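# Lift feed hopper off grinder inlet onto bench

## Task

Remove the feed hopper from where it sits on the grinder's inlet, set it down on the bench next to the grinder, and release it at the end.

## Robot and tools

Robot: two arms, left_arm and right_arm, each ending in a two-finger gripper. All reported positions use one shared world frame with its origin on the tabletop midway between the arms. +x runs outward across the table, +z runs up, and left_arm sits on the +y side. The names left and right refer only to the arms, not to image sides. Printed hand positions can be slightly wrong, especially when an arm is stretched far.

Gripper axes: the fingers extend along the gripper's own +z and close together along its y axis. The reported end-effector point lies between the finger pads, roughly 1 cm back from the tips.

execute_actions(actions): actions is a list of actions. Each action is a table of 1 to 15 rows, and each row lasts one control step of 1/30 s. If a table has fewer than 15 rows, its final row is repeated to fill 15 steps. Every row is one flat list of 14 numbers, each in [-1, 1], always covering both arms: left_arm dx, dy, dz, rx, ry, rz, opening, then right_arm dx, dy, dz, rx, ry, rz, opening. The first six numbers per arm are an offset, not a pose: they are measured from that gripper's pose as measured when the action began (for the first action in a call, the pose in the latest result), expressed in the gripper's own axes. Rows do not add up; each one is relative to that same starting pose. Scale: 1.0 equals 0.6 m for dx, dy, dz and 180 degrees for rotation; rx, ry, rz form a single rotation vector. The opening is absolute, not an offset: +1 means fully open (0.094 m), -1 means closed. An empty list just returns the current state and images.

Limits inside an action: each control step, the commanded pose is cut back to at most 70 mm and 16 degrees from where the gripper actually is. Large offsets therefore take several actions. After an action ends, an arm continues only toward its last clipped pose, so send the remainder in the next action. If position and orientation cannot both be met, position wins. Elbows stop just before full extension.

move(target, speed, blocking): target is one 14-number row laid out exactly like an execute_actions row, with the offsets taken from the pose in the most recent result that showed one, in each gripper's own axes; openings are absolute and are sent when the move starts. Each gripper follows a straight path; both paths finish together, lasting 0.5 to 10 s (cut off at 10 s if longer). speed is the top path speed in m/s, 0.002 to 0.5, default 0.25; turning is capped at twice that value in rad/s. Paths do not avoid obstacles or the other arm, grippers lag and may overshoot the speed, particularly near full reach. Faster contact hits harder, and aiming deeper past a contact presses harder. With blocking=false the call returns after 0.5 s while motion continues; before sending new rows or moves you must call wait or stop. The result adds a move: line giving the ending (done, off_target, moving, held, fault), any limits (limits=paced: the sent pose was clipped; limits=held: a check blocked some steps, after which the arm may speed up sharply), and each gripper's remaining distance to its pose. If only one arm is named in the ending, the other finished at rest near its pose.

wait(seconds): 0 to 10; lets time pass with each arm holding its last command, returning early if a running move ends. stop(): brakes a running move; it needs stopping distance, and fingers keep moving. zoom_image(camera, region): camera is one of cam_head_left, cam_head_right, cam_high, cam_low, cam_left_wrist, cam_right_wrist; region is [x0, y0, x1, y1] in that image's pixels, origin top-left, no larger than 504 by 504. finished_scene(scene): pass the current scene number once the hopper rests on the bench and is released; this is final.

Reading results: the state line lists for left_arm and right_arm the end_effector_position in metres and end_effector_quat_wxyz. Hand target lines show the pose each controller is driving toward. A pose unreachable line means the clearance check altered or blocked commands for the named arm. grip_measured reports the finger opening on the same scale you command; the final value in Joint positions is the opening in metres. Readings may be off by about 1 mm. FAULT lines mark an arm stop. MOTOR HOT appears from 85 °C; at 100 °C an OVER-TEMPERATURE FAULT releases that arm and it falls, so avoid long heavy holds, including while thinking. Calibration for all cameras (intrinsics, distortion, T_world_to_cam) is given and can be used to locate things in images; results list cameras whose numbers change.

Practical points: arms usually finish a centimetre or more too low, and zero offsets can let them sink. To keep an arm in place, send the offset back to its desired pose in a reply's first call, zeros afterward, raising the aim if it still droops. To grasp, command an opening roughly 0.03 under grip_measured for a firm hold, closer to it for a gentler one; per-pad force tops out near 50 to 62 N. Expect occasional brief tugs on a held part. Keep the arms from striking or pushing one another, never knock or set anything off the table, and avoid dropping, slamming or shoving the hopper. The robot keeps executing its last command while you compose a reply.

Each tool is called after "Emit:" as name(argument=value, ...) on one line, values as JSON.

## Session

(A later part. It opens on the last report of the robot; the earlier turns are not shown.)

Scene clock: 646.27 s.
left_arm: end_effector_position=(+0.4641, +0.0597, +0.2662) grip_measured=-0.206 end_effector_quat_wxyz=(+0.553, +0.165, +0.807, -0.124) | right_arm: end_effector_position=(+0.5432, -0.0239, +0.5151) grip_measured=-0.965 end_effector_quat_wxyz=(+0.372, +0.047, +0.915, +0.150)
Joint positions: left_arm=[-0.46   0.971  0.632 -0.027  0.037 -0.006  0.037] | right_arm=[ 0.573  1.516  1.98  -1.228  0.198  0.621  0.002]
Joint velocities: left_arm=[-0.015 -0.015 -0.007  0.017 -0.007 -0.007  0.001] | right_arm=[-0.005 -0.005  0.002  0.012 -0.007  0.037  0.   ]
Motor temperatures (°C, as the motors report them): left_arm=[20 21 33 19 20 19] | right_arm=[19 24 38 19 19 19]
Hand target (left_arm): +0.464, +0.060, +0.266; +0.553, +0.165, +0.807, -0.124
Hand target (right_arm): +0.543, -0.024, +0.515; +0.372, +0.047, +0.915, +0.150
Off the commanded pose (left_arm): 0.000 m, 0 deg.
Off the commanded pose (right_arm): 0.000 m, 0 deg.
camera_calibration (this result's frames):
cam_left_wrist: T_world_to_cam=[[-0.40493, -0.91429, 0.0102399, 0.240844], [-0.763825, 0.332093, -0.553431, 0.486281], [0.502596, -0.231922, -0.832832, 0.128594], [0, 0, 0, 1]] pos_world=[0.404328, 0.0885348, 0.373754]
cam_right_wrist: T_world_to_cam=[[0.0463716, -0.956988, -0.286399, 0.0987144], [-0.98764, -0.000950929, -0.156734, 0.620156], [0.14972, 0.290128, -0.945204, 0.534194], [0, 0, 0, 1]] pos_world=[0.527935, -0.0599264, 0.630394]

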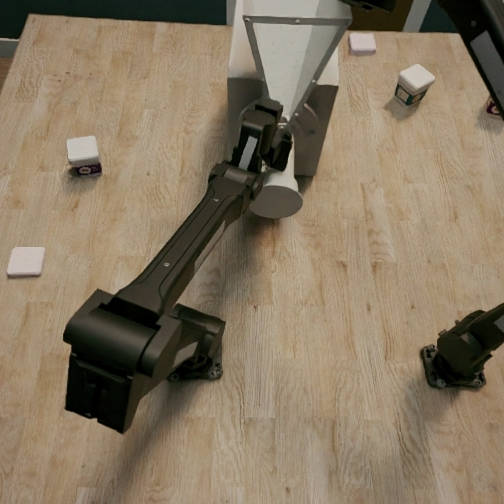

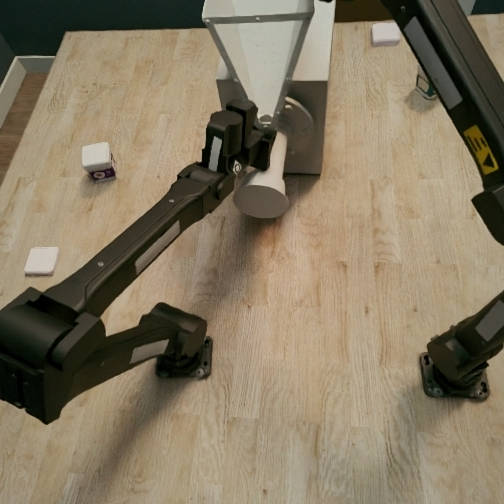

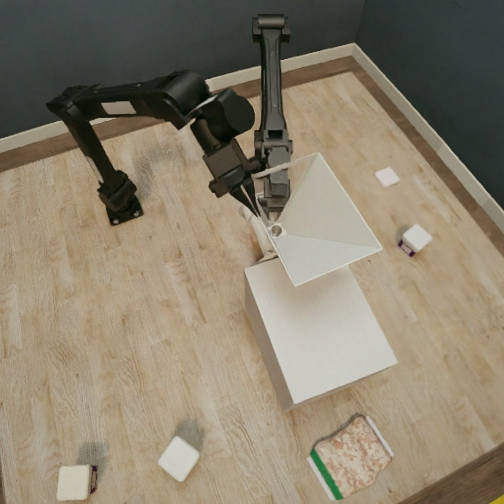

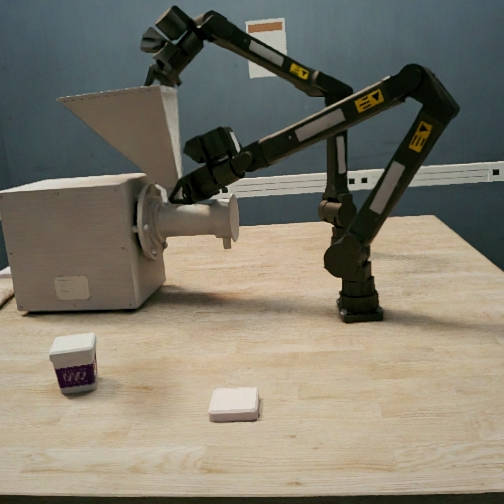

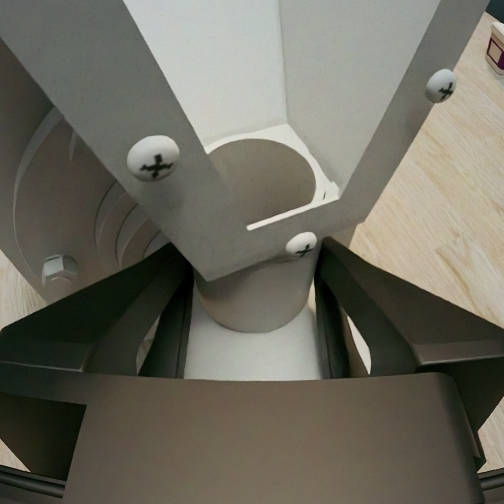

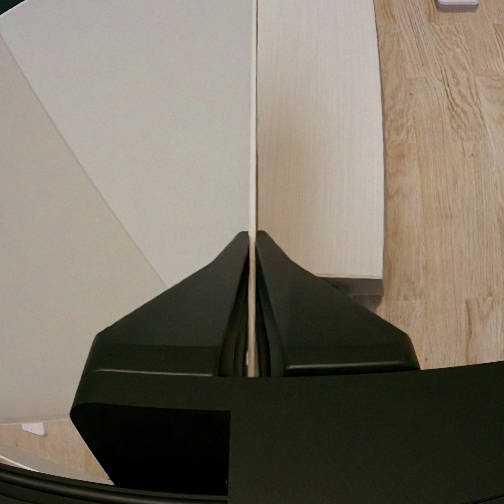

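Emit:
execute_actions(actions=[[[-0.0202,-0.0004,-0.0077,0,0,0,-0.4, -0.0144,0.0067,-0.0147,0,0,0,-1],[-0.0202,-0.0004,-0.0077,0,0,0,-0.4, -0.0144,0.0067,-0.0147,0,0,0,-1],[-0.0202,-0.0004,-0.0077,0,0,0,-0.4, -0.0144,0.0067,-0.0147,0,0,0,-1],[-0.0404,-0.0008,-0.0155,0,0,0,-0.4, -0.0289,0.0134,-0.0294,0,0,0,-1],[-0.0404,-0.0008,-0.0155,0,0,0,-0.4, -0.0289,0.0134,-0.0294,0,0,0,-1],[-0.0404,-0.0008,-0.0155,0,0,0,-0.4, -0.0289,0.0134,-0.0294,0,0,0,-1],[-0.0607,-0.0011,-0.0232,0,0,0,-0.4, -0.0433,0.0201,-0.0441,0,0,0,-1],[-0.0607,-0.0011,-0.0232,0,0,0,-0.4, -0.0433,0.0201,-0.0441,0,0,0,-1],[-0.0607,-0.0011,-0.0232,0,0,0,-0.4, -0.0433,0.0201,-0.0441,0,0,0,-1],[-0.0809,-0.0015,-0.031,0,0,0,-0.4, -0.0578,0.0268,-0.0588,0,0,0,-1],[-0.0809,-0.0015,-0.031,0,0,0,-0.4, -0.0578,0.0268,-0.0588,0,0,0,-1],[-0.0809,-0.0015,-0.031,0,0,0,-0.4, -0.0578,0.0268,-0.0588,0,0,0,-1],[-0.1011,-0.0019,-0.0387,0,0,0,-0.4, -0.0722,0.0335,-0.0735,0,0,0,-1]],[[-0.1011,-0.0019,-0.0387,0,0,0,-0.4, -0.0722,0.0335,-0.0735,0,0,0,-1]]])

Emit:
zoom_image(camera="cam_low", region=[40,60,290,270])

Scene clock: 668.53 s.
left_arm: end_effector_position=(+0.4625, +0.0603, +0.2695) grip_measured=-0.206 end_effector_quat_wxyz=(+0.477, +0.172, +0.855, -0.110) | right_arm: end_effector_position=(+0.5424, -0.0178, +0.5194) grip_measured=-0.956 end_effector_quat_wxyz=(+0.268, +0.020, +0.960, +0.084)
Joint positions: left_arm=[-0.46   0.989  0.76  -0.319  0.037 -0.006  0.037] | right_arm=[ 0.574  1.775  2.453 -1.704  0.173  0.598  0.002]
Joint velocities: left_arm=[-0.005  0.005 -0.012 -0.007  0.022  0.022  0.   ] | right_arm=[-0.015  0.015  0.002 -0.007 -0.081 -0.022 -0.001]
Motor temperatures (°C, as the motors report them): left_arm=[20 21 32 19 20 19] | right_arm=[19 24 39 19 19 19]
Hand target (left_arm): +0.465, +0.059, +0.332; +0.514, +0.166, +0.833, -0.119
Hand target (right_arm): +0.542, -0.022, +0.579; +0.331, +0.036, +0.935, +0.125
Off the commanded pose (left_arm): 0.064 m, 5 deg.
Off the commanded pose (right_arm): 0.064 m, 9 deg.
camera_calibration (this result's frames):
cam_left_wrist: T_world_to_cam=[[-0.402392, -0.915326, 0.0160956, 0.238129], [-0.843936, 0.364081, -0.393975, 0.478863], [0.354756, -0.172116, -0.91898, 0.220228], [0, 0, 0, 1]] pos_world=[0.421824, 0.0815261, 0.387213]
cam_right_wrist: T_world_to_cam=[[0.0322862, -0.987748, -0.152678, 0.0434407], [-0.996811, -0.0429757, 0.0672396, 0.507971], [-0.0729773, 0.15002, -0.985986, 0.676121], [0, 0, 0, 1]] pos_world=[0.55429, -0.0366929, 0.639122]

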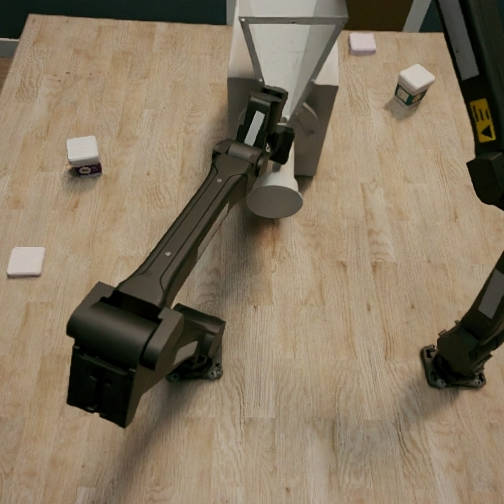

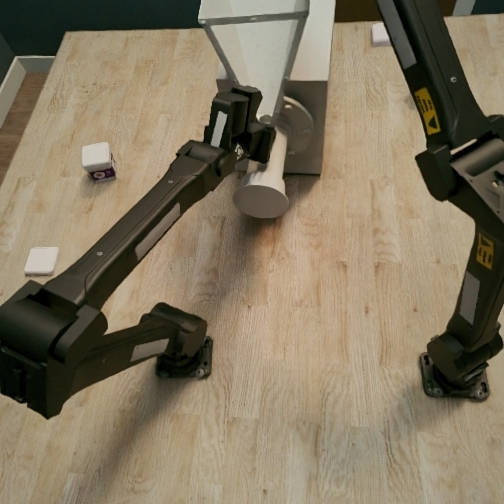

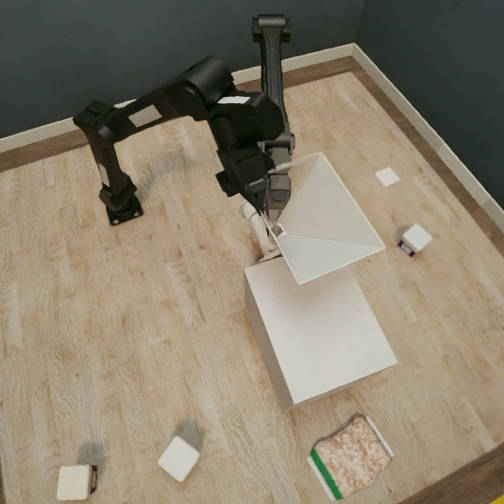

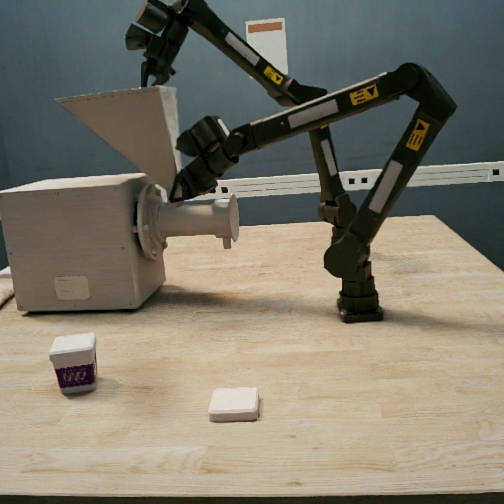

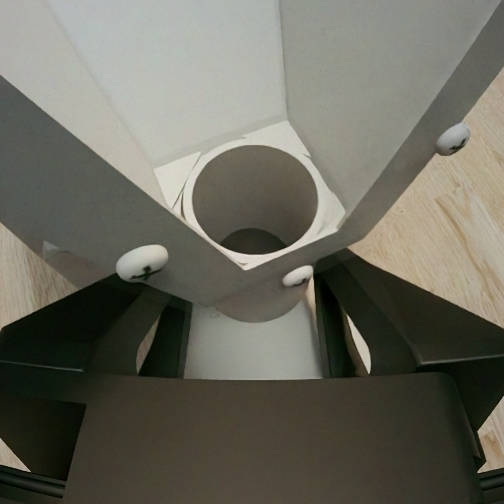

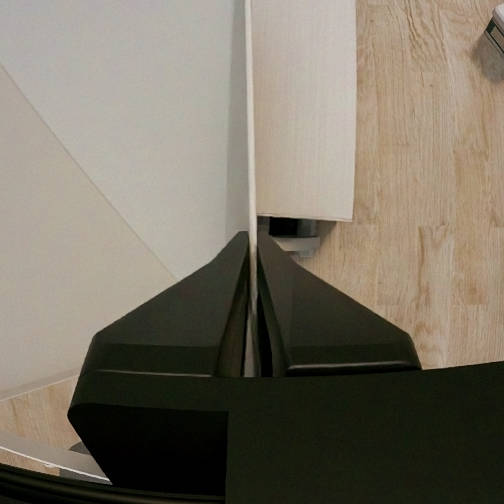

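Region (40, 60, 290, 270) of cam_low's 504x504 image, scaled by 2.016, with more detail than that image has; it fills the top 423 rows of this view, and the rest is white.

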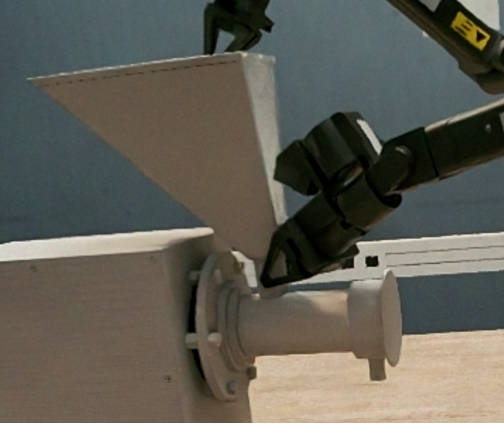

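Emit:
execute_actions(actions=[[[-0.02,0,-0.012,0,-0.085,0,-0.4, -0.03,0.01,-0.05,0,0,0,-1]],[[-0.02,0,-0.012,0,-0.05,0,-0.4, -0.03,0.01,-0.05,0,0,0,-1]]])

Emit:
zoom_image(camera="cam_low", region=[40,60,290,270])

Scene clock: 710.23 s.
left_arm: end_effector_position=(+0.4626, +0.0597, +0.2660) grip_measured=-0.206 end_effector_quat_wxyz=(+0.601, +0.149, +0.772, -0.144) | right_arm: end_effector_position=(+0.5408, -0.0145, +0.5197) grip_measured=-0.956 end_effector_quat_wxyz=(+0.266, +0.005, +0.960, +0.087)
Joint positions: left_arm=[-0.458  0.976  0.549  0.19   0.044 -0.034  0.037] | right_arm=[ 0.576  1.776  2.457 -1.705  0.158  0.574  0.002]
Joint velocities: left_arm=[-0.005 -0.015 -0.002 -0.022 -0.081 -0.022  0.001] | right_arm=[-0.005 -0.024  0.002 -0.002 -0.022  0.037 -0.   ]
Motor temperatures (°C, as the motors report them): left_arm=[20 22 39 19 20 19] | right_arm=[19 24 49 19 20 19]
Hand target (left_arm): +0.460, +0.061, +0.280; +0.627, +0.149, +0.751, -0.144
Hand target (right_arm): +0.538, -0.017, +0.553; +0.298, +0.007, +0.949, +0.106
Off the commanded pose (left_arm): 0.015 m, 4 deg.
Off the commanded pose (right_arm): 0.035 m, 0 deg.
joint sent to its limit (right arm) — the command would take joint 4 (wrist pitch) past its lower limit, so that joint was sent only as far as its limit.
camera_calibration (this result's frames):
cam_left_wrist: T_world_to_cam=[[-0.404457, -0.913923, 0.0340418, 0.23374], [-0.699599, 0.285204, -0.655148, 0.485195], [0.589047, -0.288795, -0.754733, 0.0717694], [0, 0, 0, 1]] pos_world=[0.391704, 0.0959676, 0.364084]
cam_right_wrist: T_world_to_cam=[[0.0614574, -0.986509, -0.151736, 0.0305459], [-0.99493, -0.0726738, 0.069512, 0.503841], [-0.0796015, 0.146695, -0.985974, 0.679266], [0, 0, 0, 1]] pos_world=[0.55348, -0.0328948, 0.63935]

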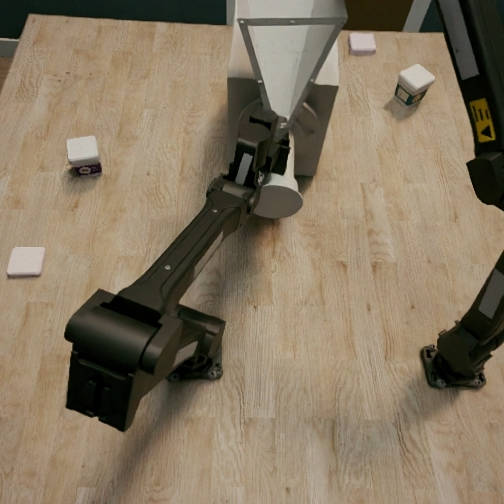

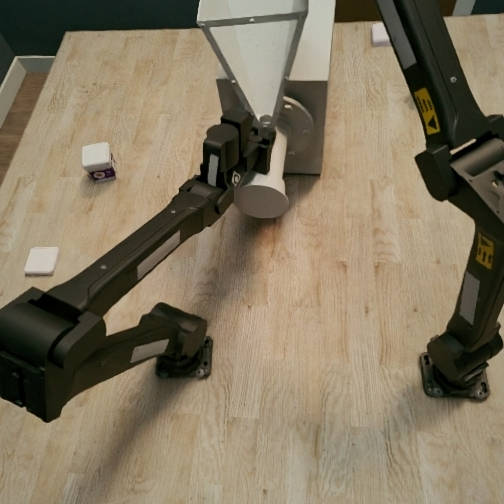

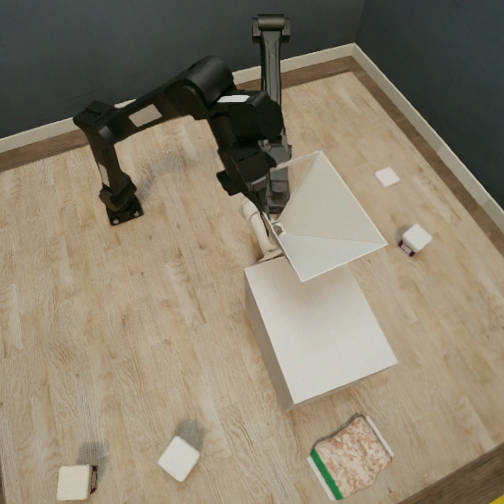

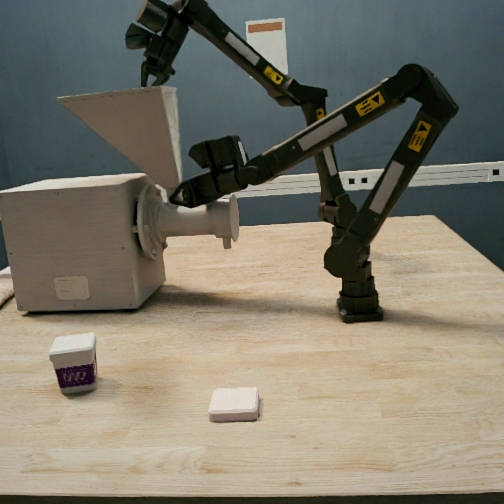

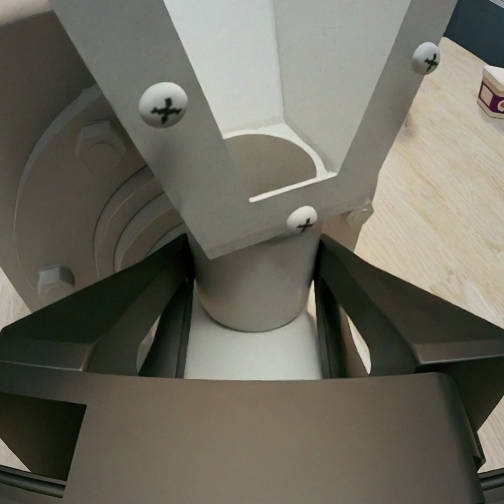

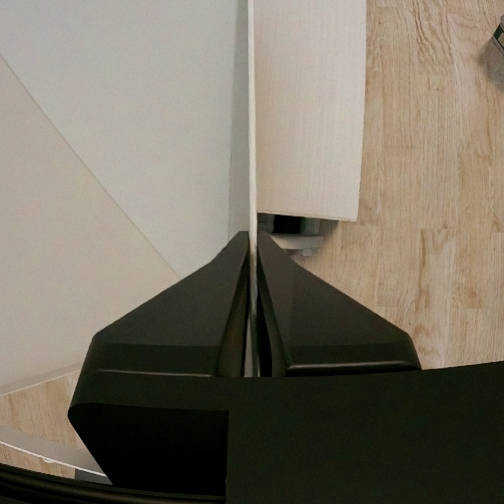

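Region (40, 60, 290, 270) of cam_low's 504x504 image, scaled by 2.016, with more detail than that image has; it fills the top 423 rows of this view, and the rest is white.

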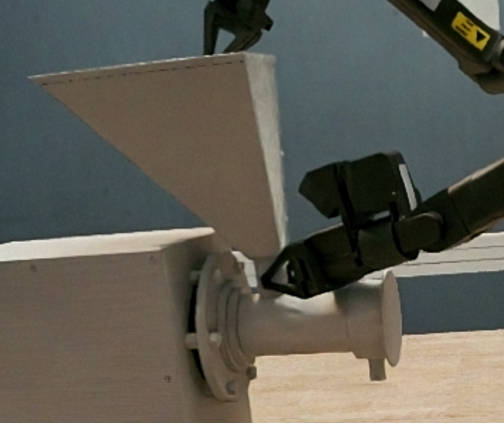

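Emit:
execute_actions(actions=[[[-0.0485,-0.002,-0.012,0,-0.085,0,-0.4, -0.055,0.018,-0.091,0,0,0,-1]],[[-0.0485,-0.002,-0.012,0,-0.085,0,-0.4, -0.055,0.018,-0.091,0,0,0,-1]]])

Emit:
zoom_image(camera="cam_low", region=[40,60,290,270])

Scene clock: 722.30 s.
left_arm: end_effector_position=(+0.4593, +0.0618, +0.2815) grip_measured=-0.219 end_effector_quat_wxyz=(+0.674, +0.112, +0.703, -0.200) | right_arm: end_effector_position=(+0.5420, -0.0131, +0.5210) grip_measured=-0.956 end_effector_quat_wxyz=(+0.266, -0.005, +0.960, +0.090)
Joint positions: left_arm=[-0.443  1.015  0.453  0.549  0.081 -0.129  0.037] | right_arm=[ 0.574  1.781  2.468 -1.705  0.146  0.552  0.002]
Joint velocities: left_arm=[-0.015 -0.005 -0.002 -0.007  0.081 -0.007 -0.   ] | right_arm=[-0.015 -0.015 -0.022 -0.027  0.022  0.022  0.   ]
Motor temperatures (°C, as the motors report them): left_arm=[20 22 35 20 20 19] | right_arm=[19 24 48 19 20 19]
Hand target (left_arm): +0.452, +0.066, +0.309; +0.741, +0.105, +0.635, -0.190
Hand target (right_arm): +0.534, -0.018, +0.581; +0.324, -0.006, +0.938, +0.124
Off the commanded pose (left_arm): 0.029 m, 13 deg.
Off the commanded pose (right_arm): 0.065 m, 0 deg.
joint sent to its limit (right arm) — the command would take joint 4 (wrist pitch) past its lower limit, so that joint was sent only as far as its limit.
camera_calibration (this result's frames):
cam_left_wrist: T_world_to_cam=[[-0.425981, -0.896689, 0.120371, 0.218263], [-0.574669, 0.16541, -0.801495, 0.483627], [0.698781, -0.410596, -0.585761, -0.00437964], [0, 0, 0, 1]] pos_world=[0.373962, 0.113919, 0.358787]
cam_right_wrist: T_world_to_cam=[[0.0840364, -0.984866, -0.151581, 0.019749], [-0.993235, -0.0950226, 0.0667403, 0.505307], [-0.0801339, 0.144947, -0.986189, 0.680908], [0, 0, 0, 1]] pos_world=[0.554793, -0.0312298, 0.640773]

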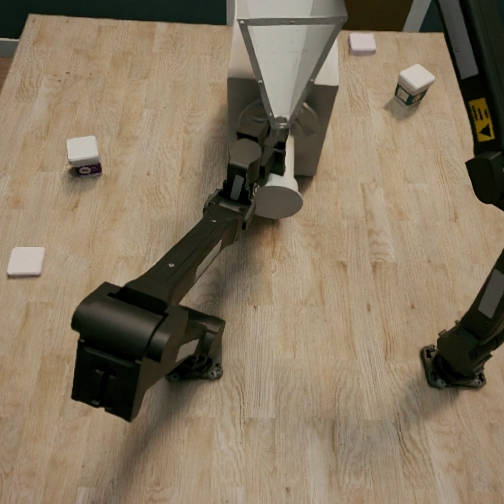

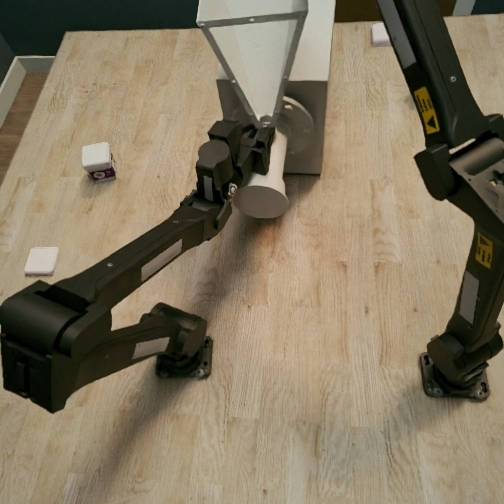

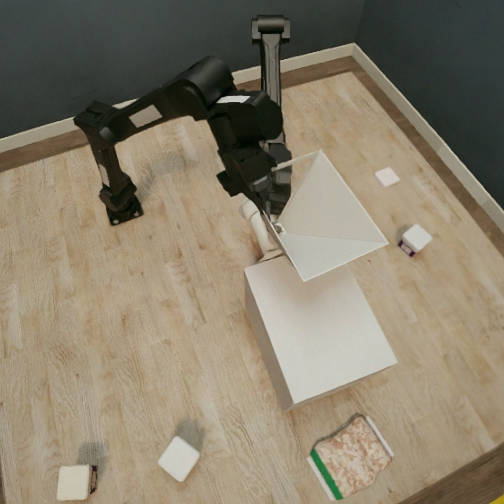

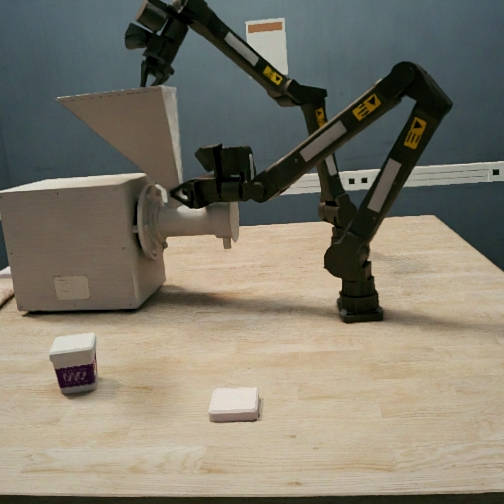

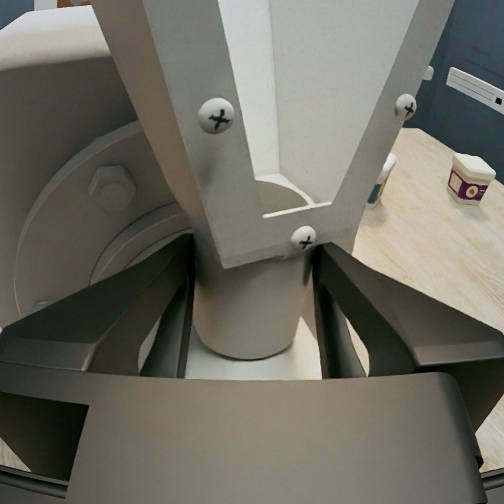

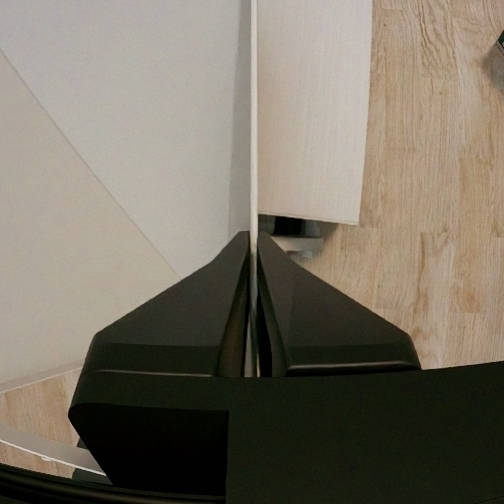

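Region (40, 60, 290, 270) of cam_low's 504x504 image, scaled by 2.016, with more detail than that image has; it fills the top 423 rows of this view, and the rest is white.

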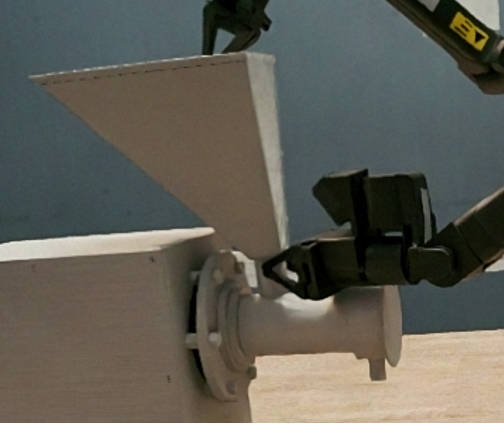

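Emit:
zoom_image(camera="cam_low", region=[130,150,260,250])

Emit:
zoom_image(camera="cam_head_right", region=[180,60,340,230])

Region (130, 150, 260, 250) of cam_low's 504x504 image, scaled by 3.877, with more detail than that image has; it fills the top 388 rows of this view, and the rest is white.

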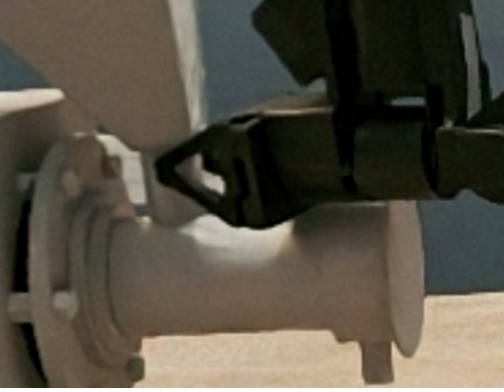

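Region (180, 60, 340, 230) of cam_head_right's 504x504 image, scaled by 2.965, with more detail than that image has; it fills the left 474 columns of this view, and the rest is white.

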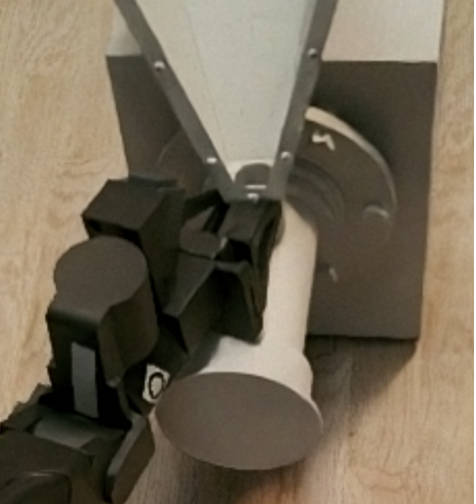

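Emit:
execute_actions(actions=[[[0,0,0,0,-0.089,0,-0.45, -0.055,0.018,-0.091,0,0,0,-1]],[[0.02,0.003,0,0,-0.089,0,-0.45, -0.055,0.018,-0.091,0,0,0,-1]]])

Emit:
zoom_image(camera="cam_low", region=[40,60,290,270])

Scene clock: 746.13 s.
left_arm: end_effector_position=(+0.4415, +0.0643, +0.2737) grip_measured=-0.192 end_effector_quat_wxyz=(+0.702, +0.089, +0.662, -0.248) | right_arm: end_effector_position=(+0.5385, -0.0161, +0.5400) grip_measured=-0.980 end_effector_quat_wxyz=(+0.283, -0.010, +0.954, +0.101)
Joint positions: left_arm=[-0.441  1.06   0.357  0.813  0.108 -0.218  0.038] | right_arm=[ 0.571  1.773  2.503 -1.705  0.141  0.538  0.001]
Joint velocities: left_arm=[-0.22   0.581 -0.608  2.601 -0.388  0.212 -0.042] | right_arm=[-0.054  0.249  0.862  0.002  0.007 -0.037 -0.005]
Motor temperatures (°C, as the motors report them): left_arm=[20 21 31 23 24 19] | right_arm=[19 24 52 19 19 19]
Hand target (left_arm): +0.452, +0.064, +0.267; +0.738, +0.071, +0.628, -0.237
Hand target (right_arm): +0.534, -0.017, +0.583; +0.324, -0.013, +0.937, +0.129
Off the commanded pose (left_arm): 0.017 m, 11 deg.
Off the commanded pose (right_arm): 0.048 m, 2 deg.
joint sent to its limit (right arm) — the command would take joint 4 (wrist pitch) past its lower limit, so that joint was sent only as far as its limit.
camera_calibration (this result's frames):
cam_left_wrist: T_world_to_cam=[[-0.464123, -0.864005, 0.195153, 0.208176], [-0.508933, 0.0797929, -0.8571, 0.458489], [0.724967, -0.49712, -0.476754, -0.0313182], [0, 0, 0, 1]] pos_world=[0.352664, 0.127712, 0.337414]
cam_right_wrist: T_world_to_cam=[[0.101581, -0.980531, -0.168048, 0.0194394], [-0.993699, -0.10805, 0.0297864, 0.520235], [-0.0473641, 0.163963, -0.985329, 0.682001], [0, 0, 0, 1]] pos_world=[0.547285, -0.0365509, 0.659766]

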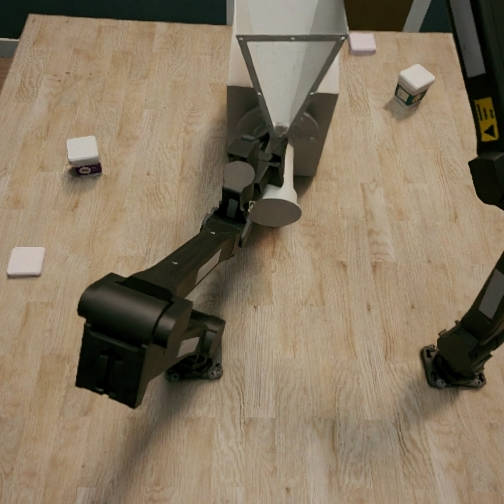

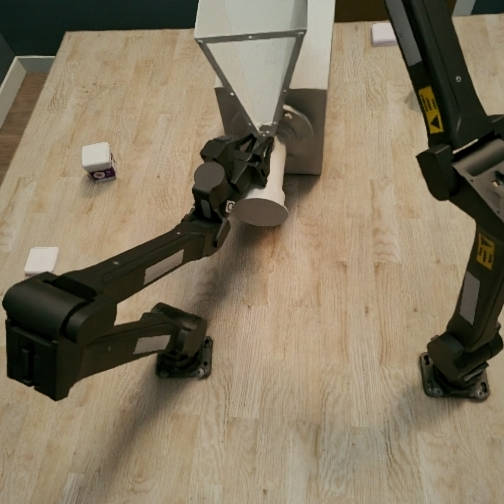

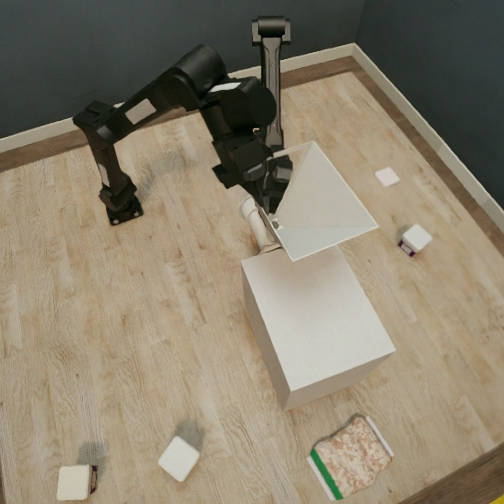

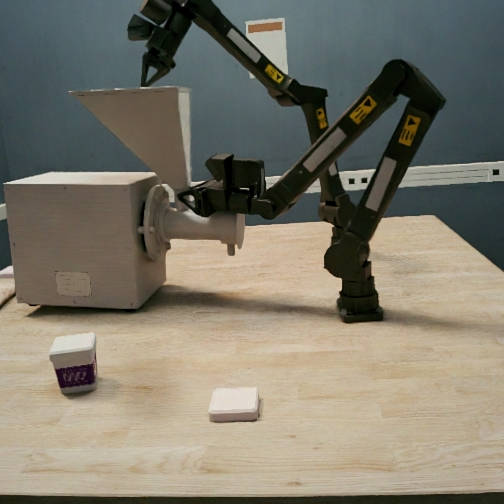

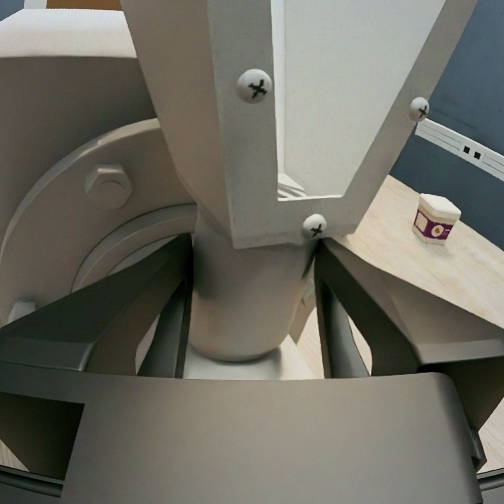

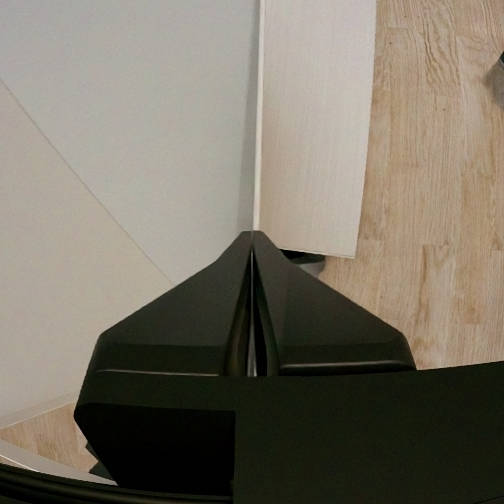

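Region (40, 60, 290, 270) of cam_low's 504x504 image, scaled by 2.016, with more detail than that image has; it fills the top 423 rows of this view, and the rest is white.

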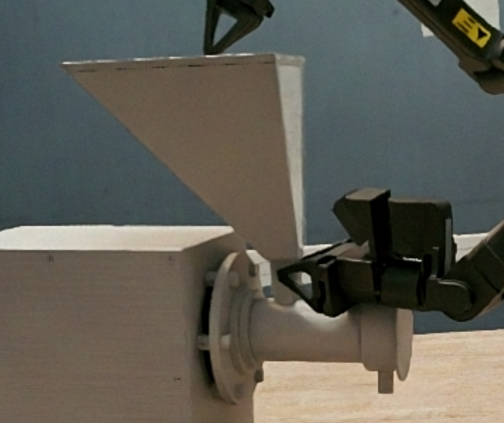

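Emit:
execute_actions(actions=[[[0,0,0,0,0,0,-0.45, 0,0,0,0,0,0,-1]]])

Emit:
zoom_image(camera="cam_low", region=[0,60,290,330])

Scene clock: 752.67 s.
left_arm: end_effector_position=(+0.4432, +0.0697, +0.2922) grip_measured=-0.447 end_effector_quat_wxyz=(+0.721, +0.081, +0.643, -0.245) | right_arm: end_effector_position=(+0.5372, -0.0172, +0.5424) grip_measured=-0.983 end_effector_quat_wxyz=(+0.285, -0.012, +0.953, +0.102)
Joint positions: left_arm=[-0.433  1.045  0.369  0.837  0.097 -0.219  0.026] | right_arm=[ 0.571  1.768  2.501 -1.703  0.14   0.534  0.001]
Joint velocities: left_arm=[-0.005 -0.005 -0.012 -0.002  0.022  0.051  0.   ] | right_arm=[-0.024 -0.034  0.002  0.002 -0.022  0.066  0.   ]
Motor temperatures (°C, as the motors report them): left_arm=[20 21 31 22 25 19] | right_arm=[19 24 48 19 19 19]
Hand target (left_arm): +0.441, +0.065, +0.274; +0.702, +0.089, +0.662, -0.248
Hand target (right_arm): +0.538, -0.016, +0.540; +0.283, -0.010, +0.954, +0.101
Off the commanded pose (left_arm): 0.019 m, 3 deg.
Off the commanded pose (right_arm): 0.003 m, 0 deg.
camera_calibration (this result's frames):
cam_left_wrist: T_world_to_cam=[[-0.455826, -0.86941, 0.190654, 0.208014], [-0.469292, 0.0527486, -0.881466, 0.466228], [0.756299, -0.491267, -0.432052, -0.048391], [0, 0, 0, 1]] pos_world=[0.350213, 0.132483, 0.350398]
cam_right_wrist: T_world_to_cam=[[0.105445, -0.979988, -0.168833, 0.0173349], [-0.993475, -0.111235, 0.0251829, 0.521083], [-0.043459, 0.165076, -0.985323, 0.682335], [0, 0, 0, 1]] pos_world=[0.545508, -0.0376862, 0.662124]

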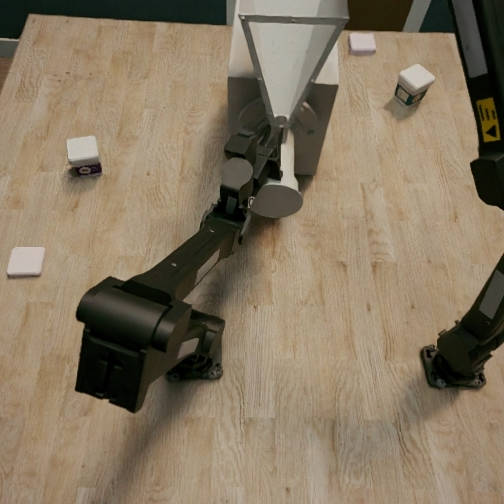

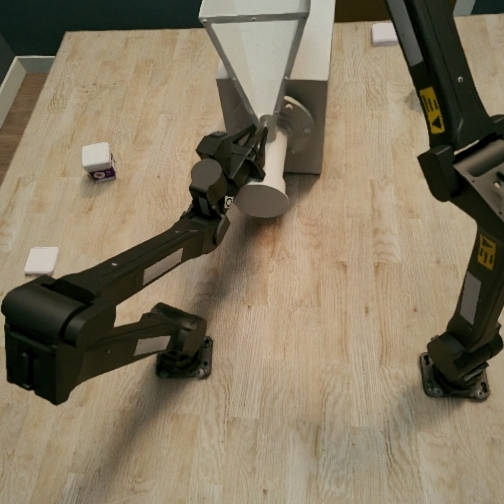

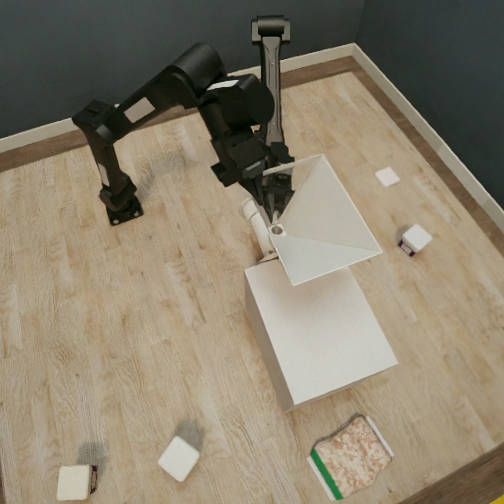

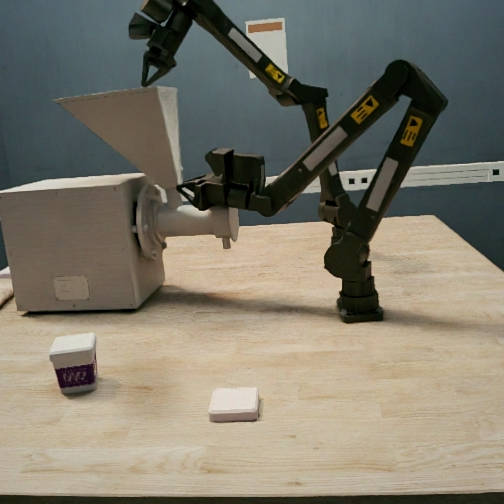

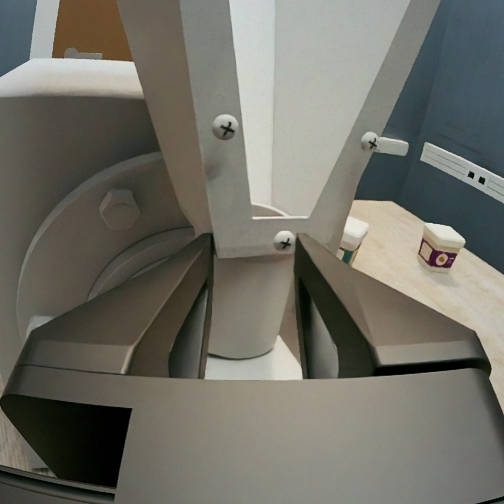

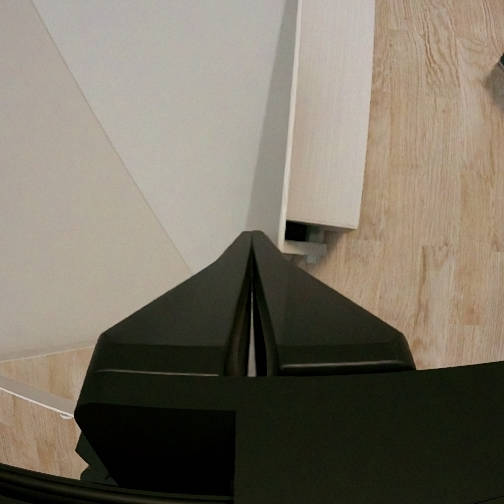

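Region (0, 60, 290, 330) of cam_low's 504x504 image, scaled by 1.738, with more detail than that image has; it fills the top 469 rows of this view, and the rest is white.

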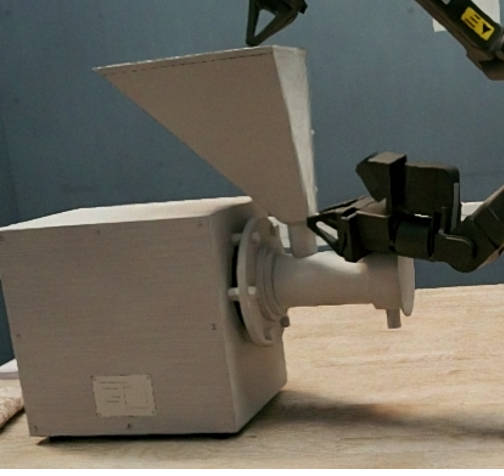

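Emit:
move(target=[-0.012,-0.003,-0.024,-0.0282,0.1655,0.056,0.6, 0,-0.025,-0.012,0,0,0,-0.2], speed=0.15)

Emit:
zoom_image(camera="cam_low", region=[40,60,290,270])

Scene clock: 874.87 s.
left_arm: end_effector_position=(+0.4222, +0.0855, +0.2643) grip_measured=+0.598 end_effector_quat_wxyz=(+0.533, +0.150, +0.824, -0.120) | right_arm: end_effector_position=(+0.5324, -0.0277, +0.5414) grip_measured=-0.202 end_effector_quat_wxyz=(+0.279, -0.013, +0.955, +0.100)
Joint positions: left_arm=[-0.44   0.806  0.575 -0.185  0.035 -0.026  0.075] | right_arm=[ 0.557  1.74   2.461 -1.703  0.129  0.521  0.038]
Joint velocities: left_arm=[-0.005 -0.005 -0.012  0.002 -0.066 -0.022 -0.001] | right_arm=[-0.005 -0.015 -0.002 -0.002  0.022 -0.037 -0.   ]
Motor temperatures (°C, as the motors report them): left_arm=[20 21 30 20 21 19] | right_arm=[19 25 39 19 19 19]
Hand target (left_arm): +0.426, +0.077, +0.297; +0.554, +0.162, +0.808, -0.122
Hand target (right_arm): +0.534, -0.033, +0.545; +0.284, -0.012, +0.953, +0.102
Off the commanded pose (left_arm): 0.035 m, 3 deg.
Off the commanded pose (right_arm): 0.007 m, 1 deg.
move: off_target (left_arm)
camera_calibration (this result's frames):
cam_left_wrist: T_world_to_cam=[[-0.376928, -0.9258, 0.0286354, 0.231833], [-0.801114, 0.310334, -0.511771, 0.451256], [0.464911, -0.215841, -0.858645, 0.175413], [0, 0, 0, 1]] pos_world=[0.367341, 0.112452, 0.374919]
cam_right_wrist: T_world_to_cam=[[0.106401, -0.980518, -0.165113, 0.00481576], [-0.99276, -0.114066, 0.0376292, 0.507942], [-0.05573, 0.159914, -0.985557, 0.689394], [0, 0, 0, 1]] pos_world=[0.542172, -0.0475827, 0.661119]

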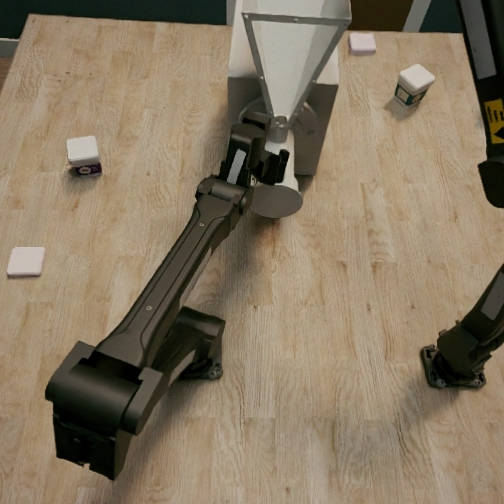

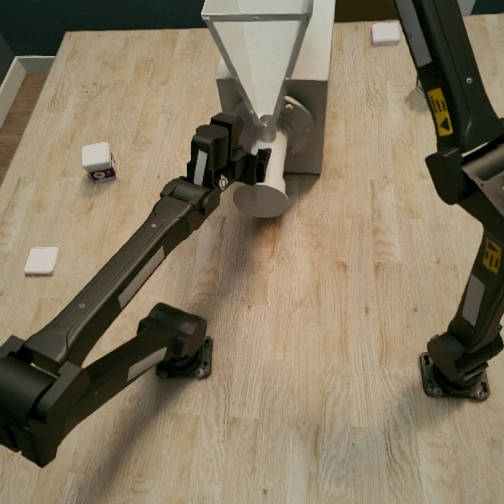

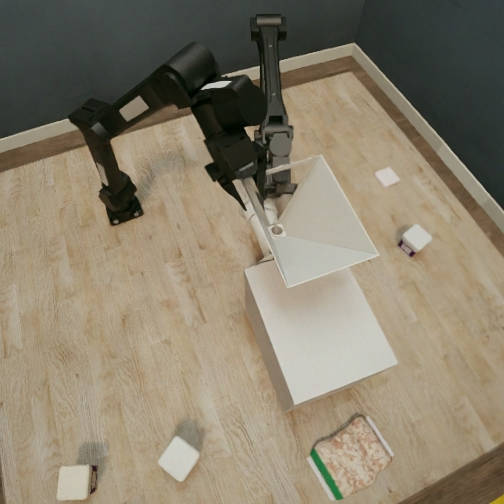

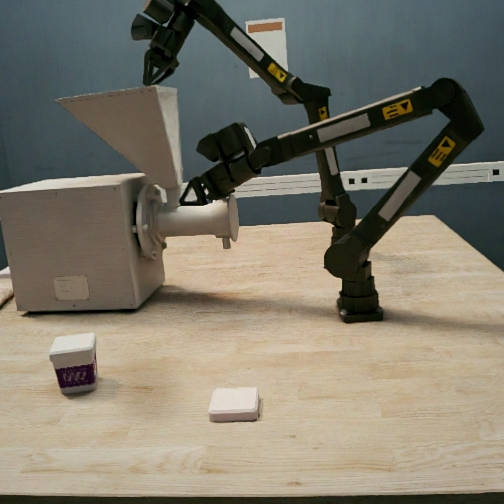

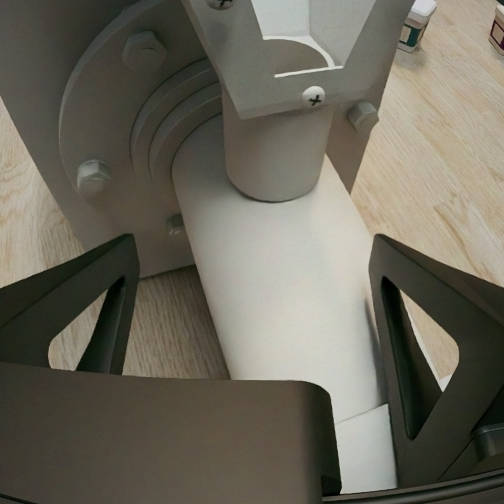

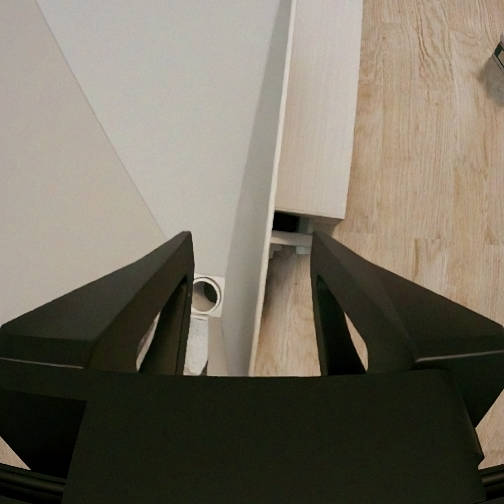

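Region (40, 60, 290, 270) of cam_low's 504x504 image, scaled by 2.016, with more detail than that image has; it fills the top 423 rows of this view, and the rest is white.

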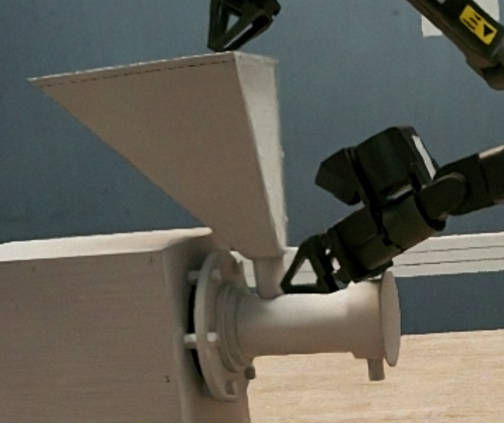

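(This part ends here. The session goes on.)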